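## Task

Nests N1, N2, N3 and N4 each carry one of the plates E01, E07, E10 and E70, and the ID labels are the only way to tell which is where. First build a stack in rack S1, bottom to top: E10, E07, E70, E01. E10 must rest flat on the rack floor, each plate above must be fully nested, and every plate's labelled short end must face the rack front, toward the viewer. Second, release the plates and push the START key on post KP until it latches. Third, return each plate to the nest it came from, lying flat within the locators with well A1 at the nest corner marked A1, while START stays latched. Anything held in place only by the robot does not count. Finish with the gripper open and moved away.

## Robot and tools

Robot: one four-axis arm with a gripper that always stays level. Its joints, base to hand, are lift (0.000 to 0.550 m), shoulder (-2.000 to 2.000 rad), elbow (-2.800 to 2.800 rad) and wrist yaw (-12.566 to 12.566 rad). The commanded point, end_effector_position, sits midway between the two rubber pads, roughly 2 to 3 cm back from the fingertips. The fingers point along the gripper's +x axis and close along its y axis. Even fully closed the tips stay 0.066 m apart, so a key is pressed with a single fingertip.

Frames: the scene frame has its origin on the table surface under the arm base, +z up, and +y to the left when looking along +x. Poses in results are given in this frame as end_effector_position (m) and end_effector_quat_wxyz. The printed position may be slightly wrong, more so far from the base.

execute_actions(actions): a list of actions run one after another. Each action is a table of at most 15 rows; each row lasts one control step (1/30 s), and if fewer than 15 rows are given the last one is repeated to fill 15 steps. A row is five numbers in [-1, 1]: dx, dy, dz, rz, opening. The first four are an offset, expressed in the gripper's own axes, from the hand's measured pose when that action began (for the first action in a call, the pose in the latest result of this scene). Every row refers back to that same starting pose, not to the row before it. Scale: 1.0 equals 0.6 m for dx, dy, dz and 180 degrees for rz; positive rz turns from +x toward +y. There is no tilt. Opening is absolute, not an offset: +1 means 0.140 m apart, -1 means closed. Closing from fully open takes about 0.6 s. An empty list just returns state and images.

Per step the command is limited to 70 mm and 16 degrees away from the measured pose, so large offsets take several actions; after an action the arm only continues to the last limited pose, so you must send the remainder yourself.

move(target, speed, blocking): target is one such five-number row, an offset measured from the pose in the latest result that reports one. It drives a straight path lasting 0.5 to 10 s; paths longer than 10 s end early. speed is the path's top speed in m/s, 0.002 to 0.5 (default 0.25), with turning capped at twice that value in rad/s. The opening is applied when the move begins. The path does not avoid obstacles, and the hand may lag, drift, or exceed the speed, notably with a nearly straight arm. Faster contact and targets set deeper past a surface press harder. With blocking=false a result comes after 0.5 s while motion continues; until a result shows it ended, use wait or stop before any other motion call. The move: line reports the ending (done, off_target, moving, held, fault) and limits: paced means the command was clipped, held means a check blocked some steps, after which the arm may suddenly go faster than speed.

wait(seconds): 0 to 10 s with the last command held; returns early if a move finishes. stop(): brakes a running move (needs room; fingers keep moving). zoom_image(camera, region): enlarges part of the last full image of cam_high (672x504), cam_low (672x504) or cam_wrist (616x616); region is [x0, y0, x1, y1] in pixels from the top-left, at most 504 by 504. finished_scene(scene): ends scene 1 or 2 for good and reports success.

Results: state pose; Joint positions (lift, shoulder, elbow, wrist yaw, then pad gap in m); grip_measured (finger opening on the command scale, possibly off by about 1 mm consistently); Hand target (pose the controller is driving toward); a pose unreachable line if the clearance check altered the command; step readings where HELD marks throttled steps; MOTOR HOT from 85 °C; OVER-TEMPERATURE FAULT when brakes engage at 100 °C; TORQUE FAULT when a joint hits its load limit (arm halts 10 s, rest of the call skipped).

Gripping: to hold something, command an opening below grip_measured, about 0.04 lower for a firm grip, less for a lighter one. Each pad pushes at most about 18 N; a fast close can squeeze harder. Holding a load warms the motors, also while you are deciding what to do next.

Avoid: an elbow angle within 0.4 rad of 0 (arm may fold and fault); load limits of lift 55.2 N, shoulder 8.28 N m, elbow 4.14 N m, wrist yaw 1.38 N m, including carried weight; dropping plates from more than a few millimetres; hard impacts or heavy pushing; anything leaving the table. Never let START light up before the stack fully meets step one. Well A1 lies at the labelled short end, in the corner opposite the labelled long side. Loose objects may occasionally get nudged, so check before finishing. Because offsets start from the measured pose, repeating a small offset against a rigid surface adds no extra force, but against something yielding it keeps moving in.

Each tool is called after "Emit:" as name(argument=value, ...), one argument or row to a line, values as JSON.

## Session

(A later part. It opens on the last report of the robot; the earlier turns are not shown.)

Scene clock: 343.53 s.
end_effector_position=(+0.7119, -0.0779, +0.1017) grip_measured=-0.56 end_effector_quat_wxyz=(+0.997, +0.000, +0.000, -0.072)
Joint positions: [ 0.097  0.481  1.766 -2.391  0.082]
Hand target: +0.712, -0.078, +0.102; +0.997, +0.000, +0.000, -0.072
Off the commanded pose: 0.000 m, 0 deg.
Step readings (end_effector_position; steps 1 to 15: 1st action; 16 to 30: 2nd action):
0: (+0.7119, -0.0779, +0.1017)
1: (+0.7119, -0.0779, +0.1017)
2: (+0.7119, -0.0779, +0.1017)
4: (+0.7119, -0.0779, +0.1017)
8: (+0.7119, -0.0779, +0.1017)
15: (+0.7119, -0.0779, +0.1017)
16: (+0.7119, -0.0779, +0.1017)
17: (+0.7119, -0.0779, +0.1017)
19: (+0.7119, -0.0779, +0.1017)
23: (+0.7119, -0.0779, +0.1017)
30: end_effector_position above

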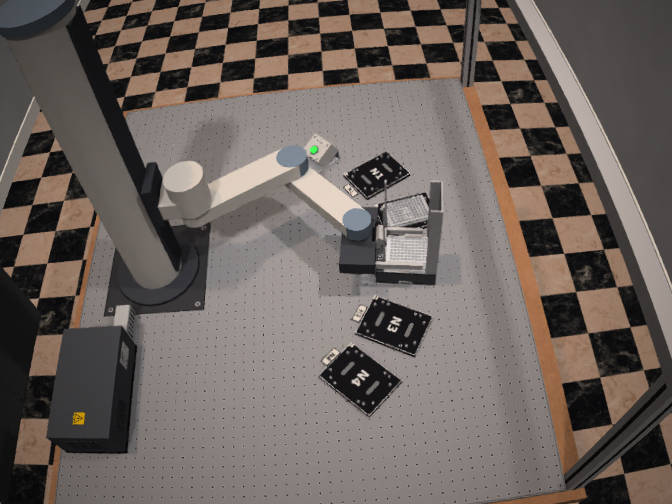

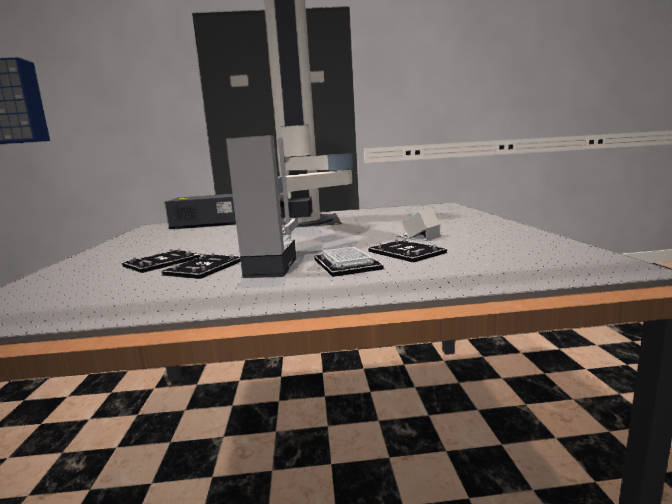

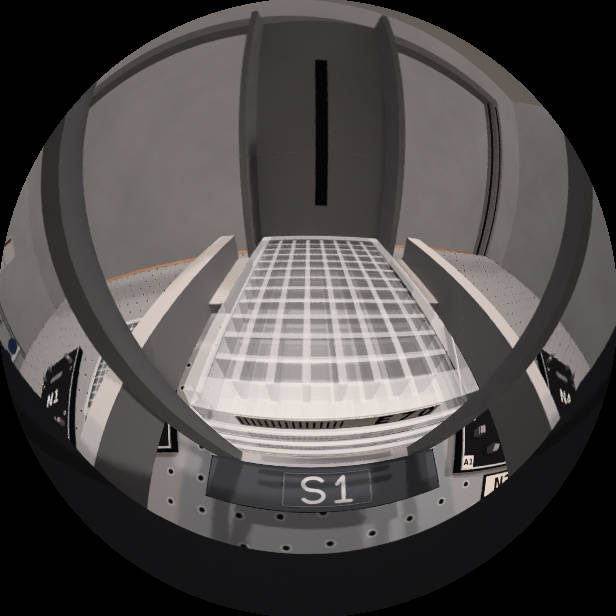

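Emit:
execute_actions(
  actions=[
    [[0,0.001,-0.003,0.0004,-0.6]],
  ],
)

Emit:
move(
  target=[0,0,-0.0128,0,-0.6],
  speed=0.02,
)

Emit:
execute_actions(
  actions=[
    [[0,0,0,0,0.1]],
  ],
)

Emit:
move(
  target=[-0.25,0,0.0892,0,0],
)

Emit:
move(
  target=[-0.0295,0.2131,0,0.1119,0],
)

Emit:
move(
  target=[0.25,0,0,0,0],
)

Scene clock: 354.80 s.
end_effector_position=(+0.6507, -0.2484, +0.0428) grip_measured=-0.56 end_effector_quat_wxyz=(+0.969, +0.000, +0.000, -0.245)
Joint positions: [ 0.038  0.164  1.73  -2.39   0.082]
Hand target: +0.651, -0.248, +0.043; +0.970, +0.000, +0.000, -0.245
Off the commanded pose: 0.000 m, 0 deg.
Step readings (end_effector_position):
0: (+0.6504, -0.2489, +0.0446)
1: (+0.6504, -0.2489, +0.0446)
2: (+0.6505, -0.2487, +0.0439)
4: (+0.6507, -0.2484, +0.0427)
8: (+0.6507, -0.2484, +0.0428)
15: end_effector_position above

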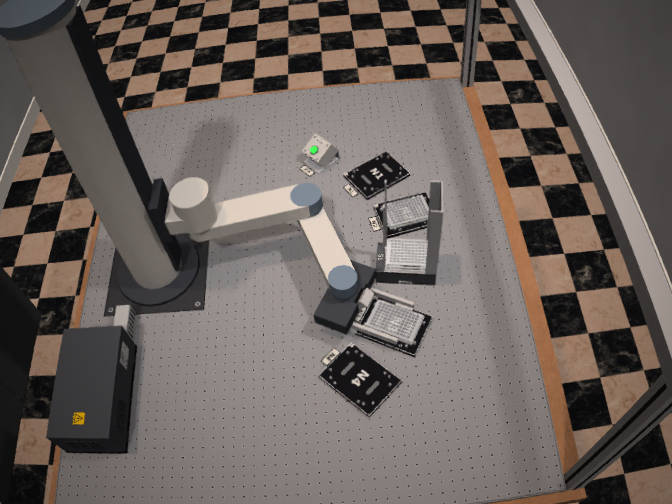

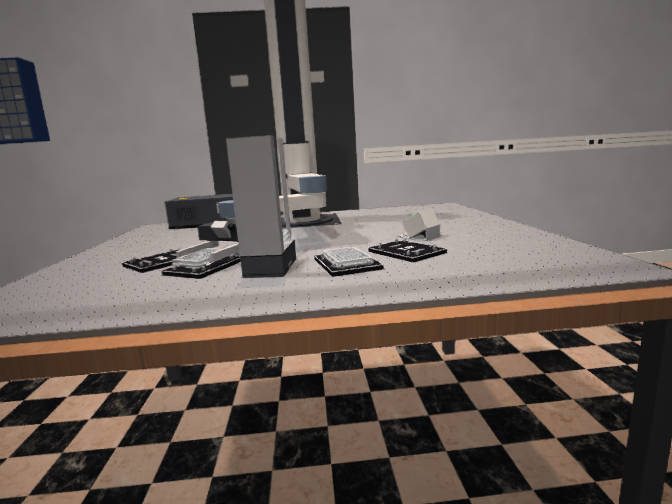

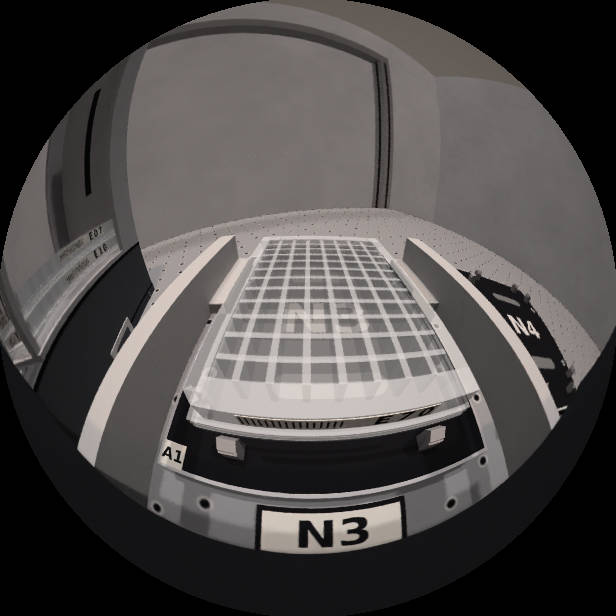

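Scene clock: 355.50 s.
end_effector_position=(+0.6507, -0.2484, +0.0350) grip_measured=-0.56 end_effector_quat_wxyz=(+0.969, +0.000, +0.000, -0.245)
Joint positions: [ 0.03   0.164  1.73  -2.39   0.082]
Hand target: +0.651, -0.248, +0.035; +0.969, +0.000, +0.000, -0.245
Off the commanded pose: 0.000 m, 0 deg.
move: done

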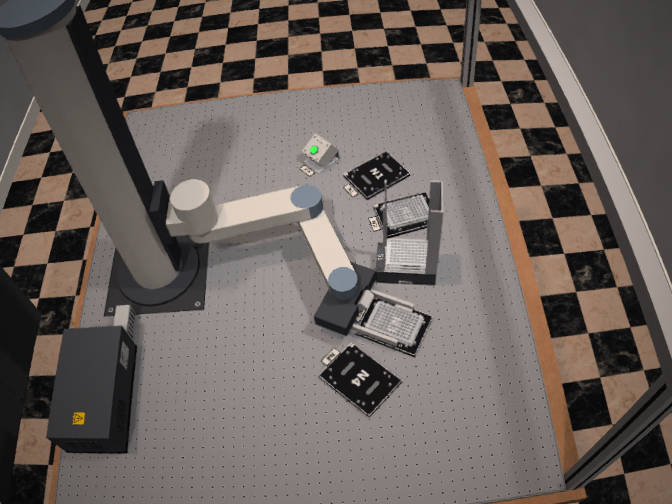

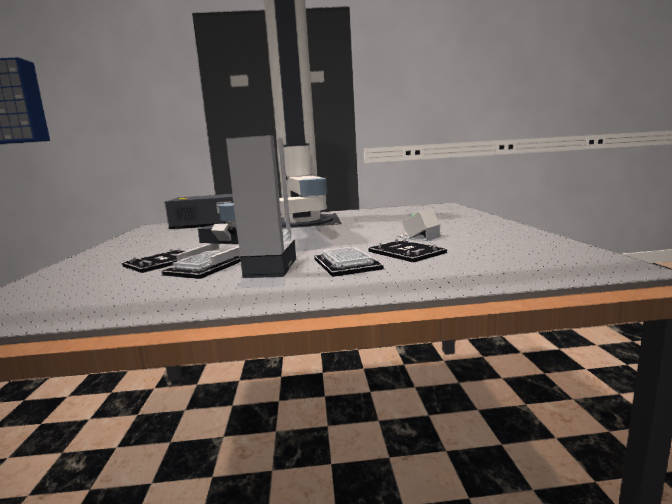

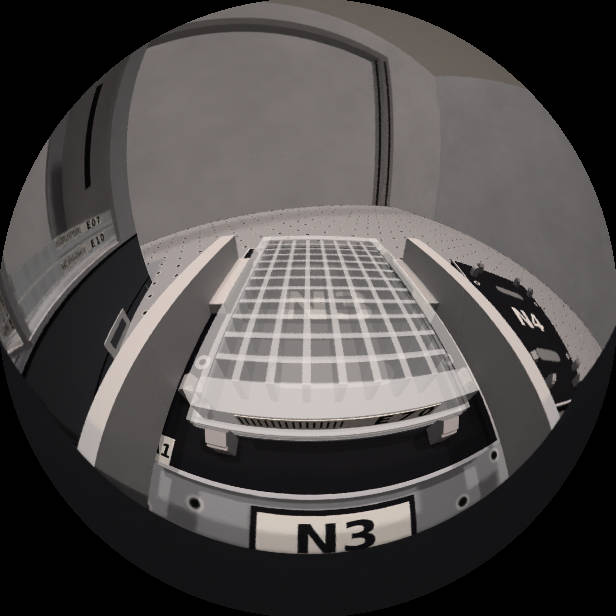

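Scene clock: 356.00 s.
end_effector_position=(+0.6507, -0.2484, +0.0350) grip_measured=+0.10 end_effector_quat_wxyz=(+0.969, +0.000, +0.000, -0.245)
Joint positions: [ 0.03   0.164  1.73  -2.39   0.107]
Hand target: +0.651, -0.248, +0.035; +0.969, +0.000, +0.000, -0.245
Off the commanded pose: 0.000 m, 0 deg.
Step readings (end_effector_position):
0: (+0.6507, -0.2484, +0.0350)
1: (+0.6507, -0.2484, +0.0350)
2: (+0.6507, -0.2484, +0.0350)
4: (+0.6507, -0.2484, +0.0350)
8: (+0.6507, -0.2484, +0.0350)
15: end_effector_position above

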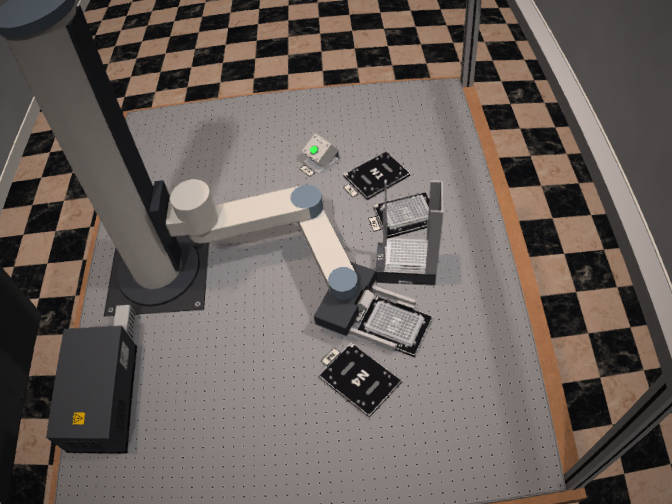

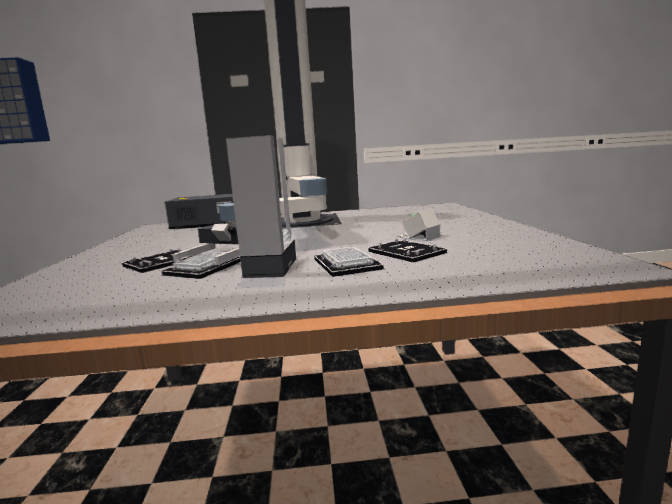

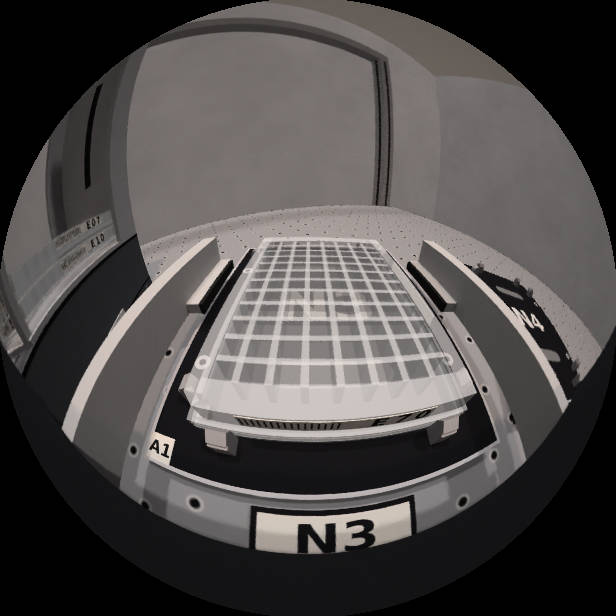

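Scene clock: 357.03 s.
end_effector_position=(+0.5187, -0.1771, +0.0886) grip_measured=+0.00 end_effector_quat_wxyz=(+0.969, +0.000, +0.000, -0.245)
Joint positions: [ 0.084  0.474  0.977 -1.947  0.103]
Hand target: +0.519, -0.177, +0.089; +0.969, +0.000, +0.000, -0.245
Off the commanded pose: 0.000 m, 0 deg.
move: done

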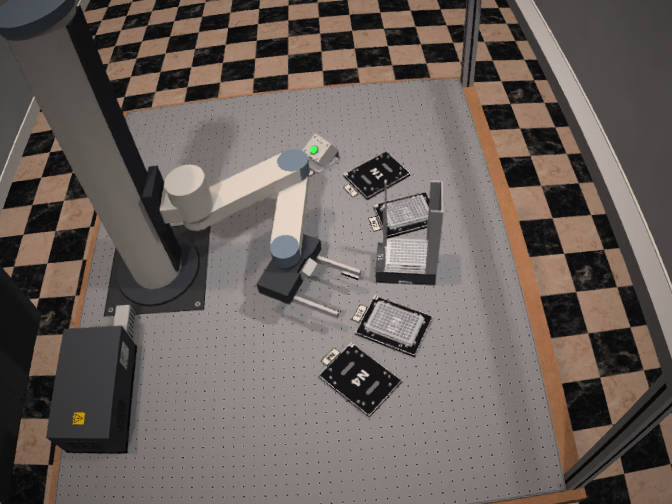

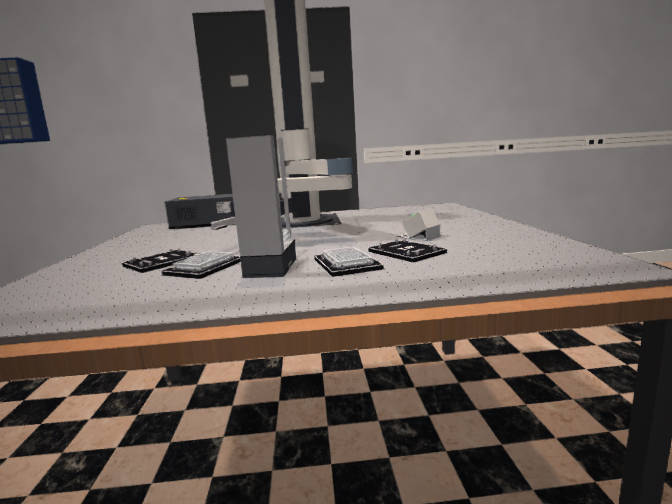

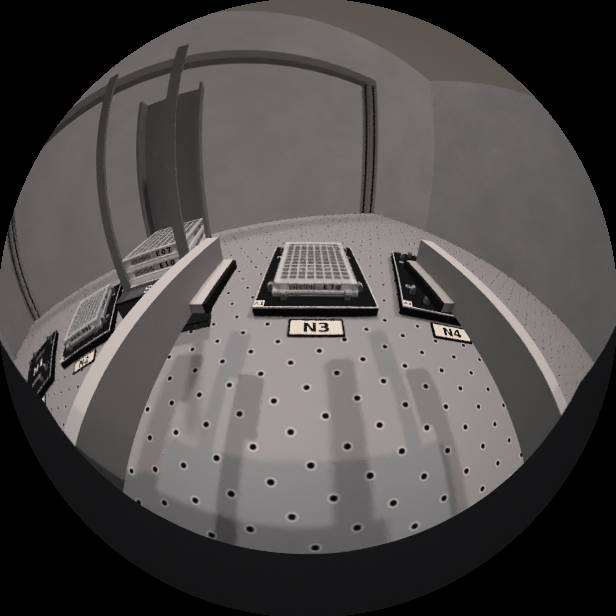

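Scene clock: 358.10 s.
end_effector_position=(+0.5640, -0.0560, +0.0886) grip_measured=+0.00 end_effector_quat_wxyz=(+0.997, +0.000, +0.000, -0.072)
Joint positions: [ 0.084  0.786  1.006 -1.936  0.103]
Hand target: +0.564, -0.056, +0.089; +0.997, +0.000, +0.000, -0.072
Off the commanded pose: 0.000 m, 0 deg.
move: done

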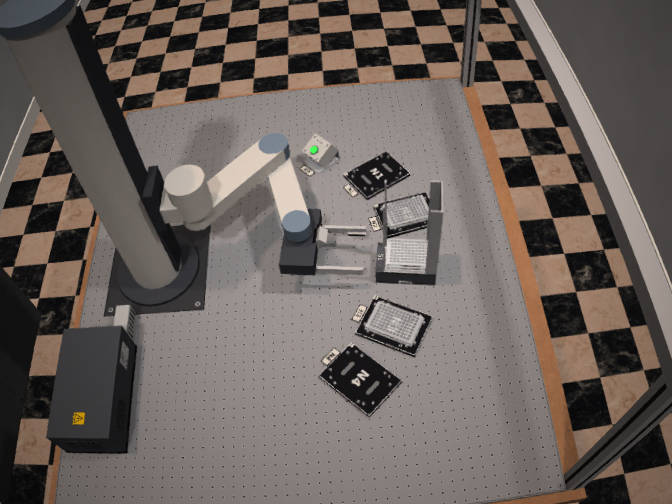

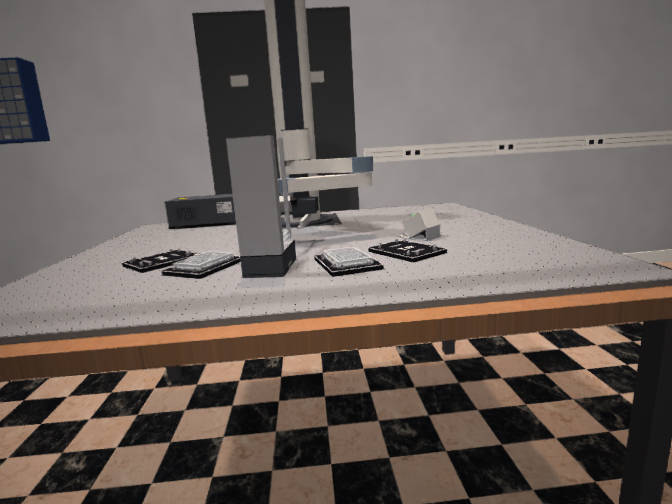

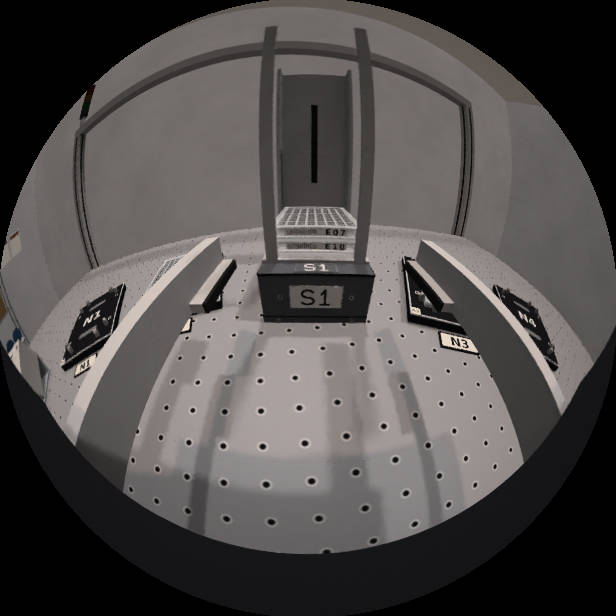

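Scene clock: 359.13 s.
end_effector_position=(+0.7125, -0.0775, +0.0886) grip_measured=+0.00 end_effector_quat_wxyz=(+0.997, +0.000, +0.000, -0.072)
Joint positions: [ 0.084  0.48   1.769 -2.392  0.103]
Hand target: +0.712, -0.078, +0.089; +0.997, +0.000, +0.000, -0.072
Off the commanded pose: 0.000 m, 0 deg.
move: done

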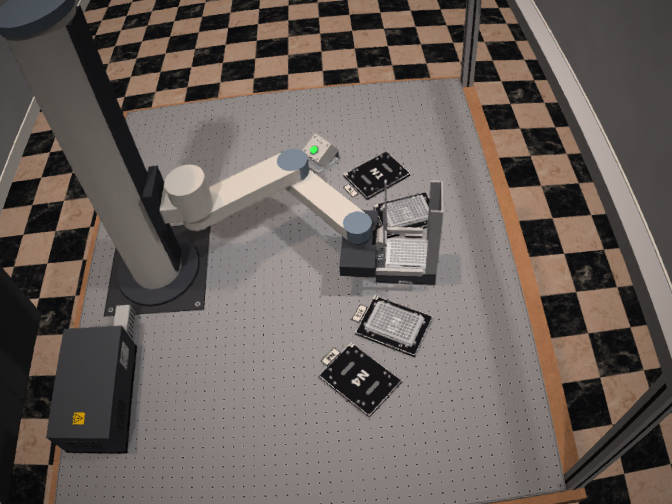

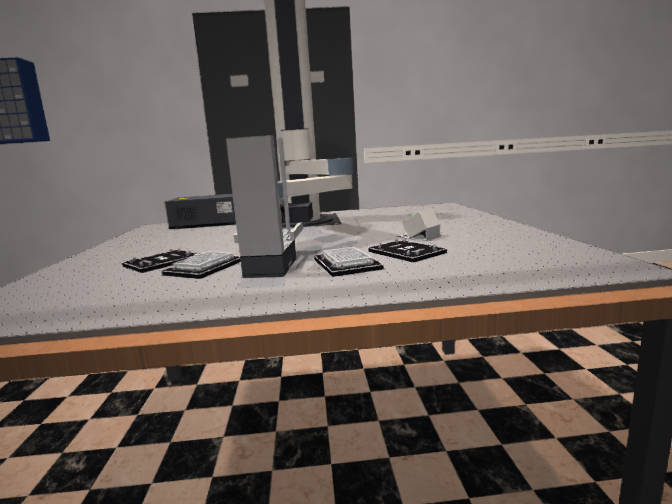

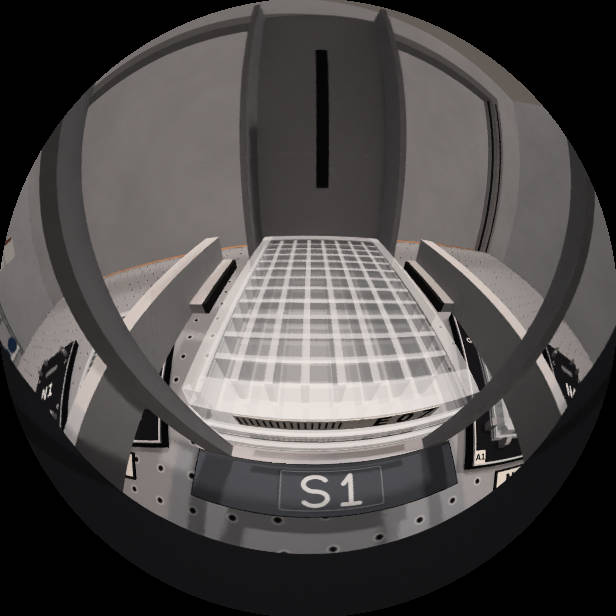

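Emit:
execute_actions(
  actions=[
    [[0,0,0,0,-0.53]],
    [[0,0,0,0,-0.6]],
  ],
)

Emit:
move(
  target=[0,0,0.42,0,-0.6],
  speed=0.2,
)

Emit:
move(
  target=[-0.1888,-0.5512,0,-0.202,-0.6],
)

Emit:
move(
  target=[0,0,-0.495,0,-0.6],
)

Scene clock: 364.77 s.
end_effector_position=(+0.7125, -0.0775, +0.0886) grip_measured=-0.56 end_effector_quat_wxyz=(+0.997, +0.000, +0.000, -0.072)
Joint positions: [ 0.084  0.48   1.769 -2.392  0.082]
Hand target: +0.712, -0.078, +0.089; +0.997, +0.000, +0.000, -0.072
Off the commanded pose: 0.000 m, 0 deg.
Step readings (end_effector_position; steps 1 to 15: 1st action; 16 to 30: 2nd action):
0: (+0.7125, -0.0775, +0.0886)
1: (+0.7125, -0.0775, +0.0886)
2: (+0.7125, -0.0775, +0.0886)
4: (+0.7125, -0.0775, +0.0886)
8: (+0.7125, -0.0775, +0.0886)
15: (+0.7125, -0.0775, +0.0886)
16: (+0.7125, -0.0775, +0.0886)
17: (+0.7125, -0.0775, +0.0886)
19: (+0.7125, -0.0775, +0.0886)
23: (+0.7125, -0.0775, +0.0886)
30: end_effector_position above

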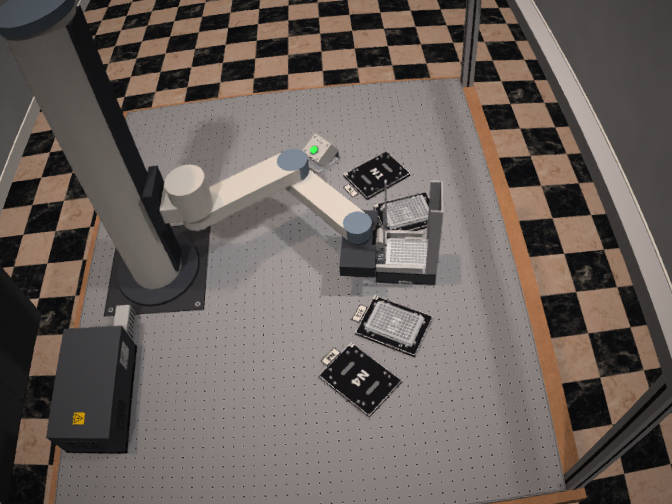

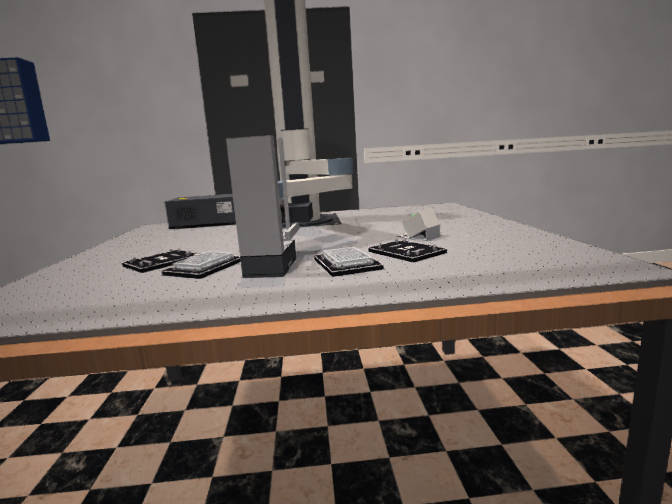

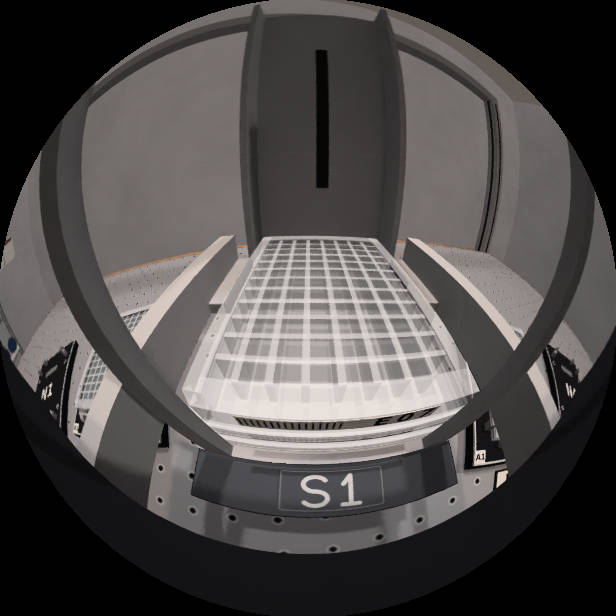

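Scene clock: 366.43 s.
end_effector_position=(+0.7125, -0.0775, +0.3406) grip_measured=-0.56 end_effector_quat_wxyz=(+0.997, +0.000, +0.000, -0.072)
Joint positions: [ 0.336  0.48   1.769 -2.392  0.082]
Hand target: +0.712, -0.078, +0.341; +0.997, +0.000, +0.000, -0.072
Off the commanded pose: 0.000 m, 0 deg.
move: done

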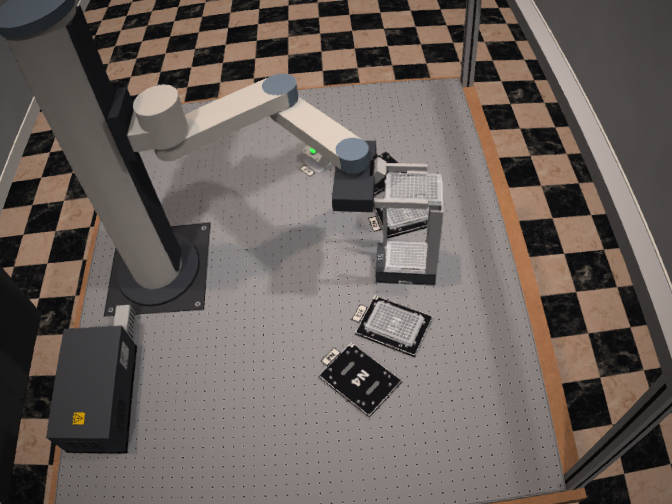

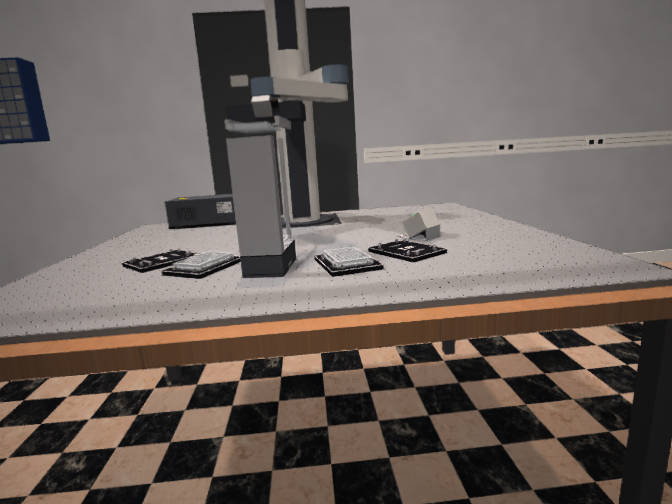

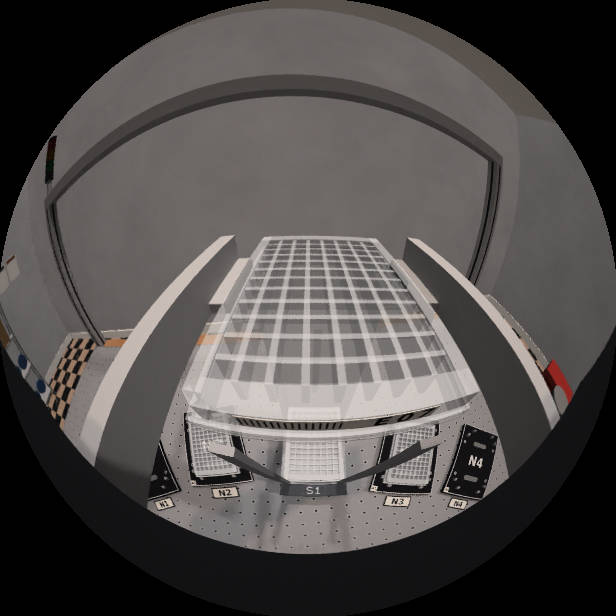

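Scene clock: 368.23 s.
end_effector_position=(+0.5529, -0.3887, +0.3406) grip_measured=-0.56 end_effector_quat_wxyz=(+0.925, +0.000, +0.000, -0.379)
Joint positions: [ 0.336 -0.181  1.764 -2.36   0.082]
Hand target: +0.553, -0.389, +0.341; +0.925, +0.000, +0.000, -0.379
Off the commanded pose: 0.000 m, 0 deg.
move: done

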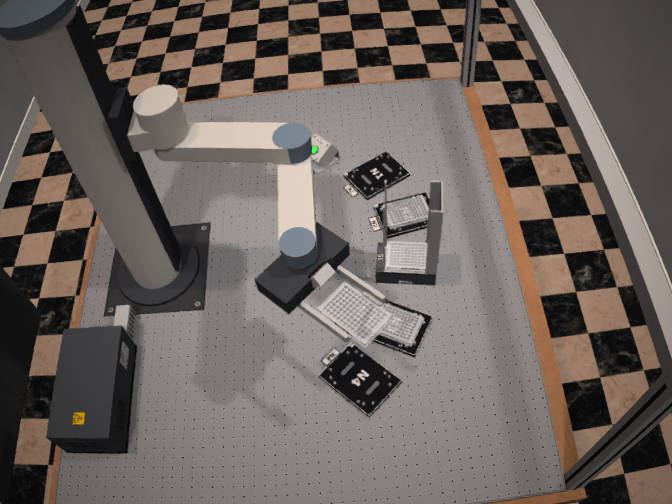

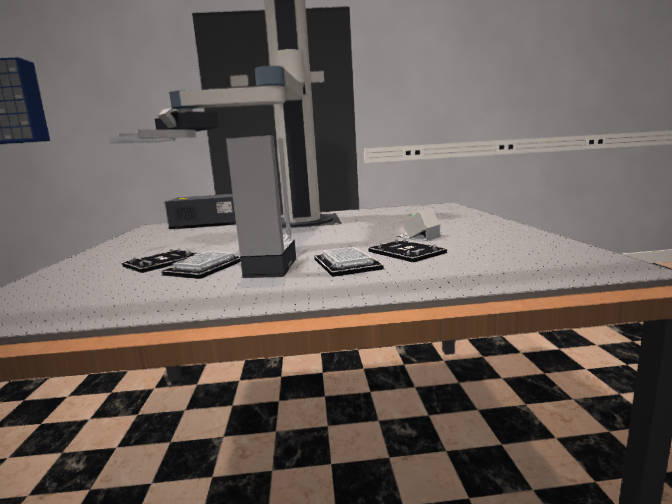

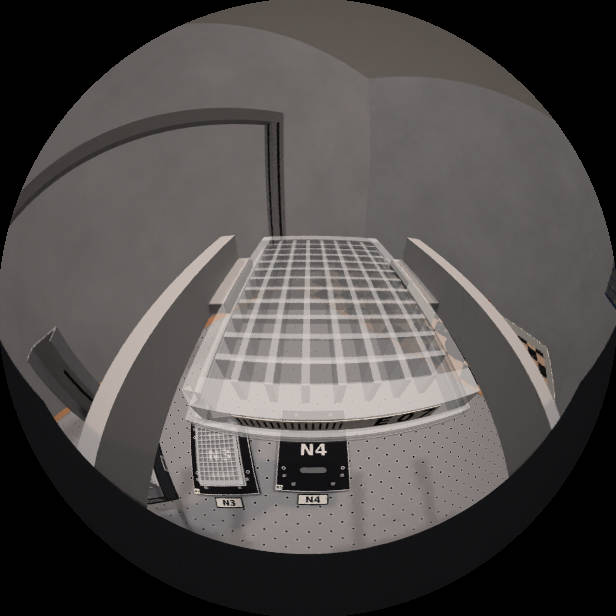

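Scene clock: 369.83 s.
end_effector_position=(+0.5529, -0.3887, +0.0436) grip_measured=-0.56 end_effector_quat_wxyz=(+0.925, +0.000, +0.000, -0.379)
Joint positions: [ 0.039 -0.181  1.764 -2.36   0.082]
Hand target: +0.553, -0.389, +0.044; +0.925, +0.000, +0.000, -0.379
Off the commanded pose: 0.000 m, 0 deg.
move: done

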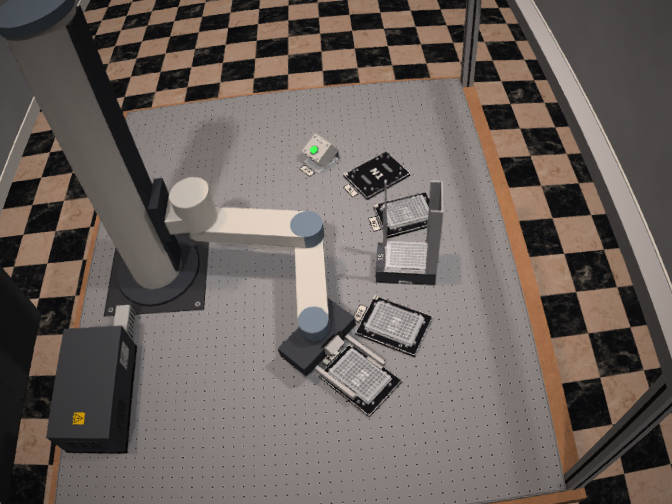

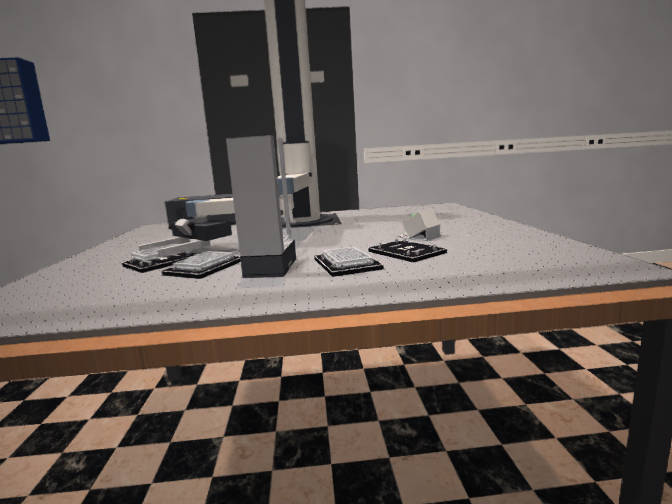

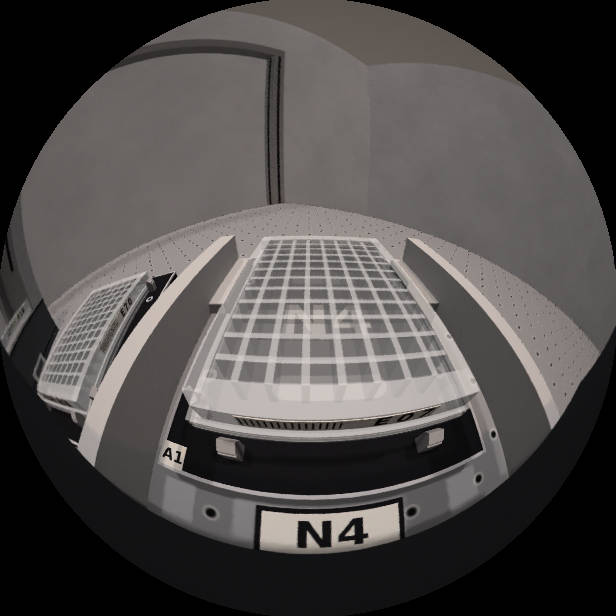

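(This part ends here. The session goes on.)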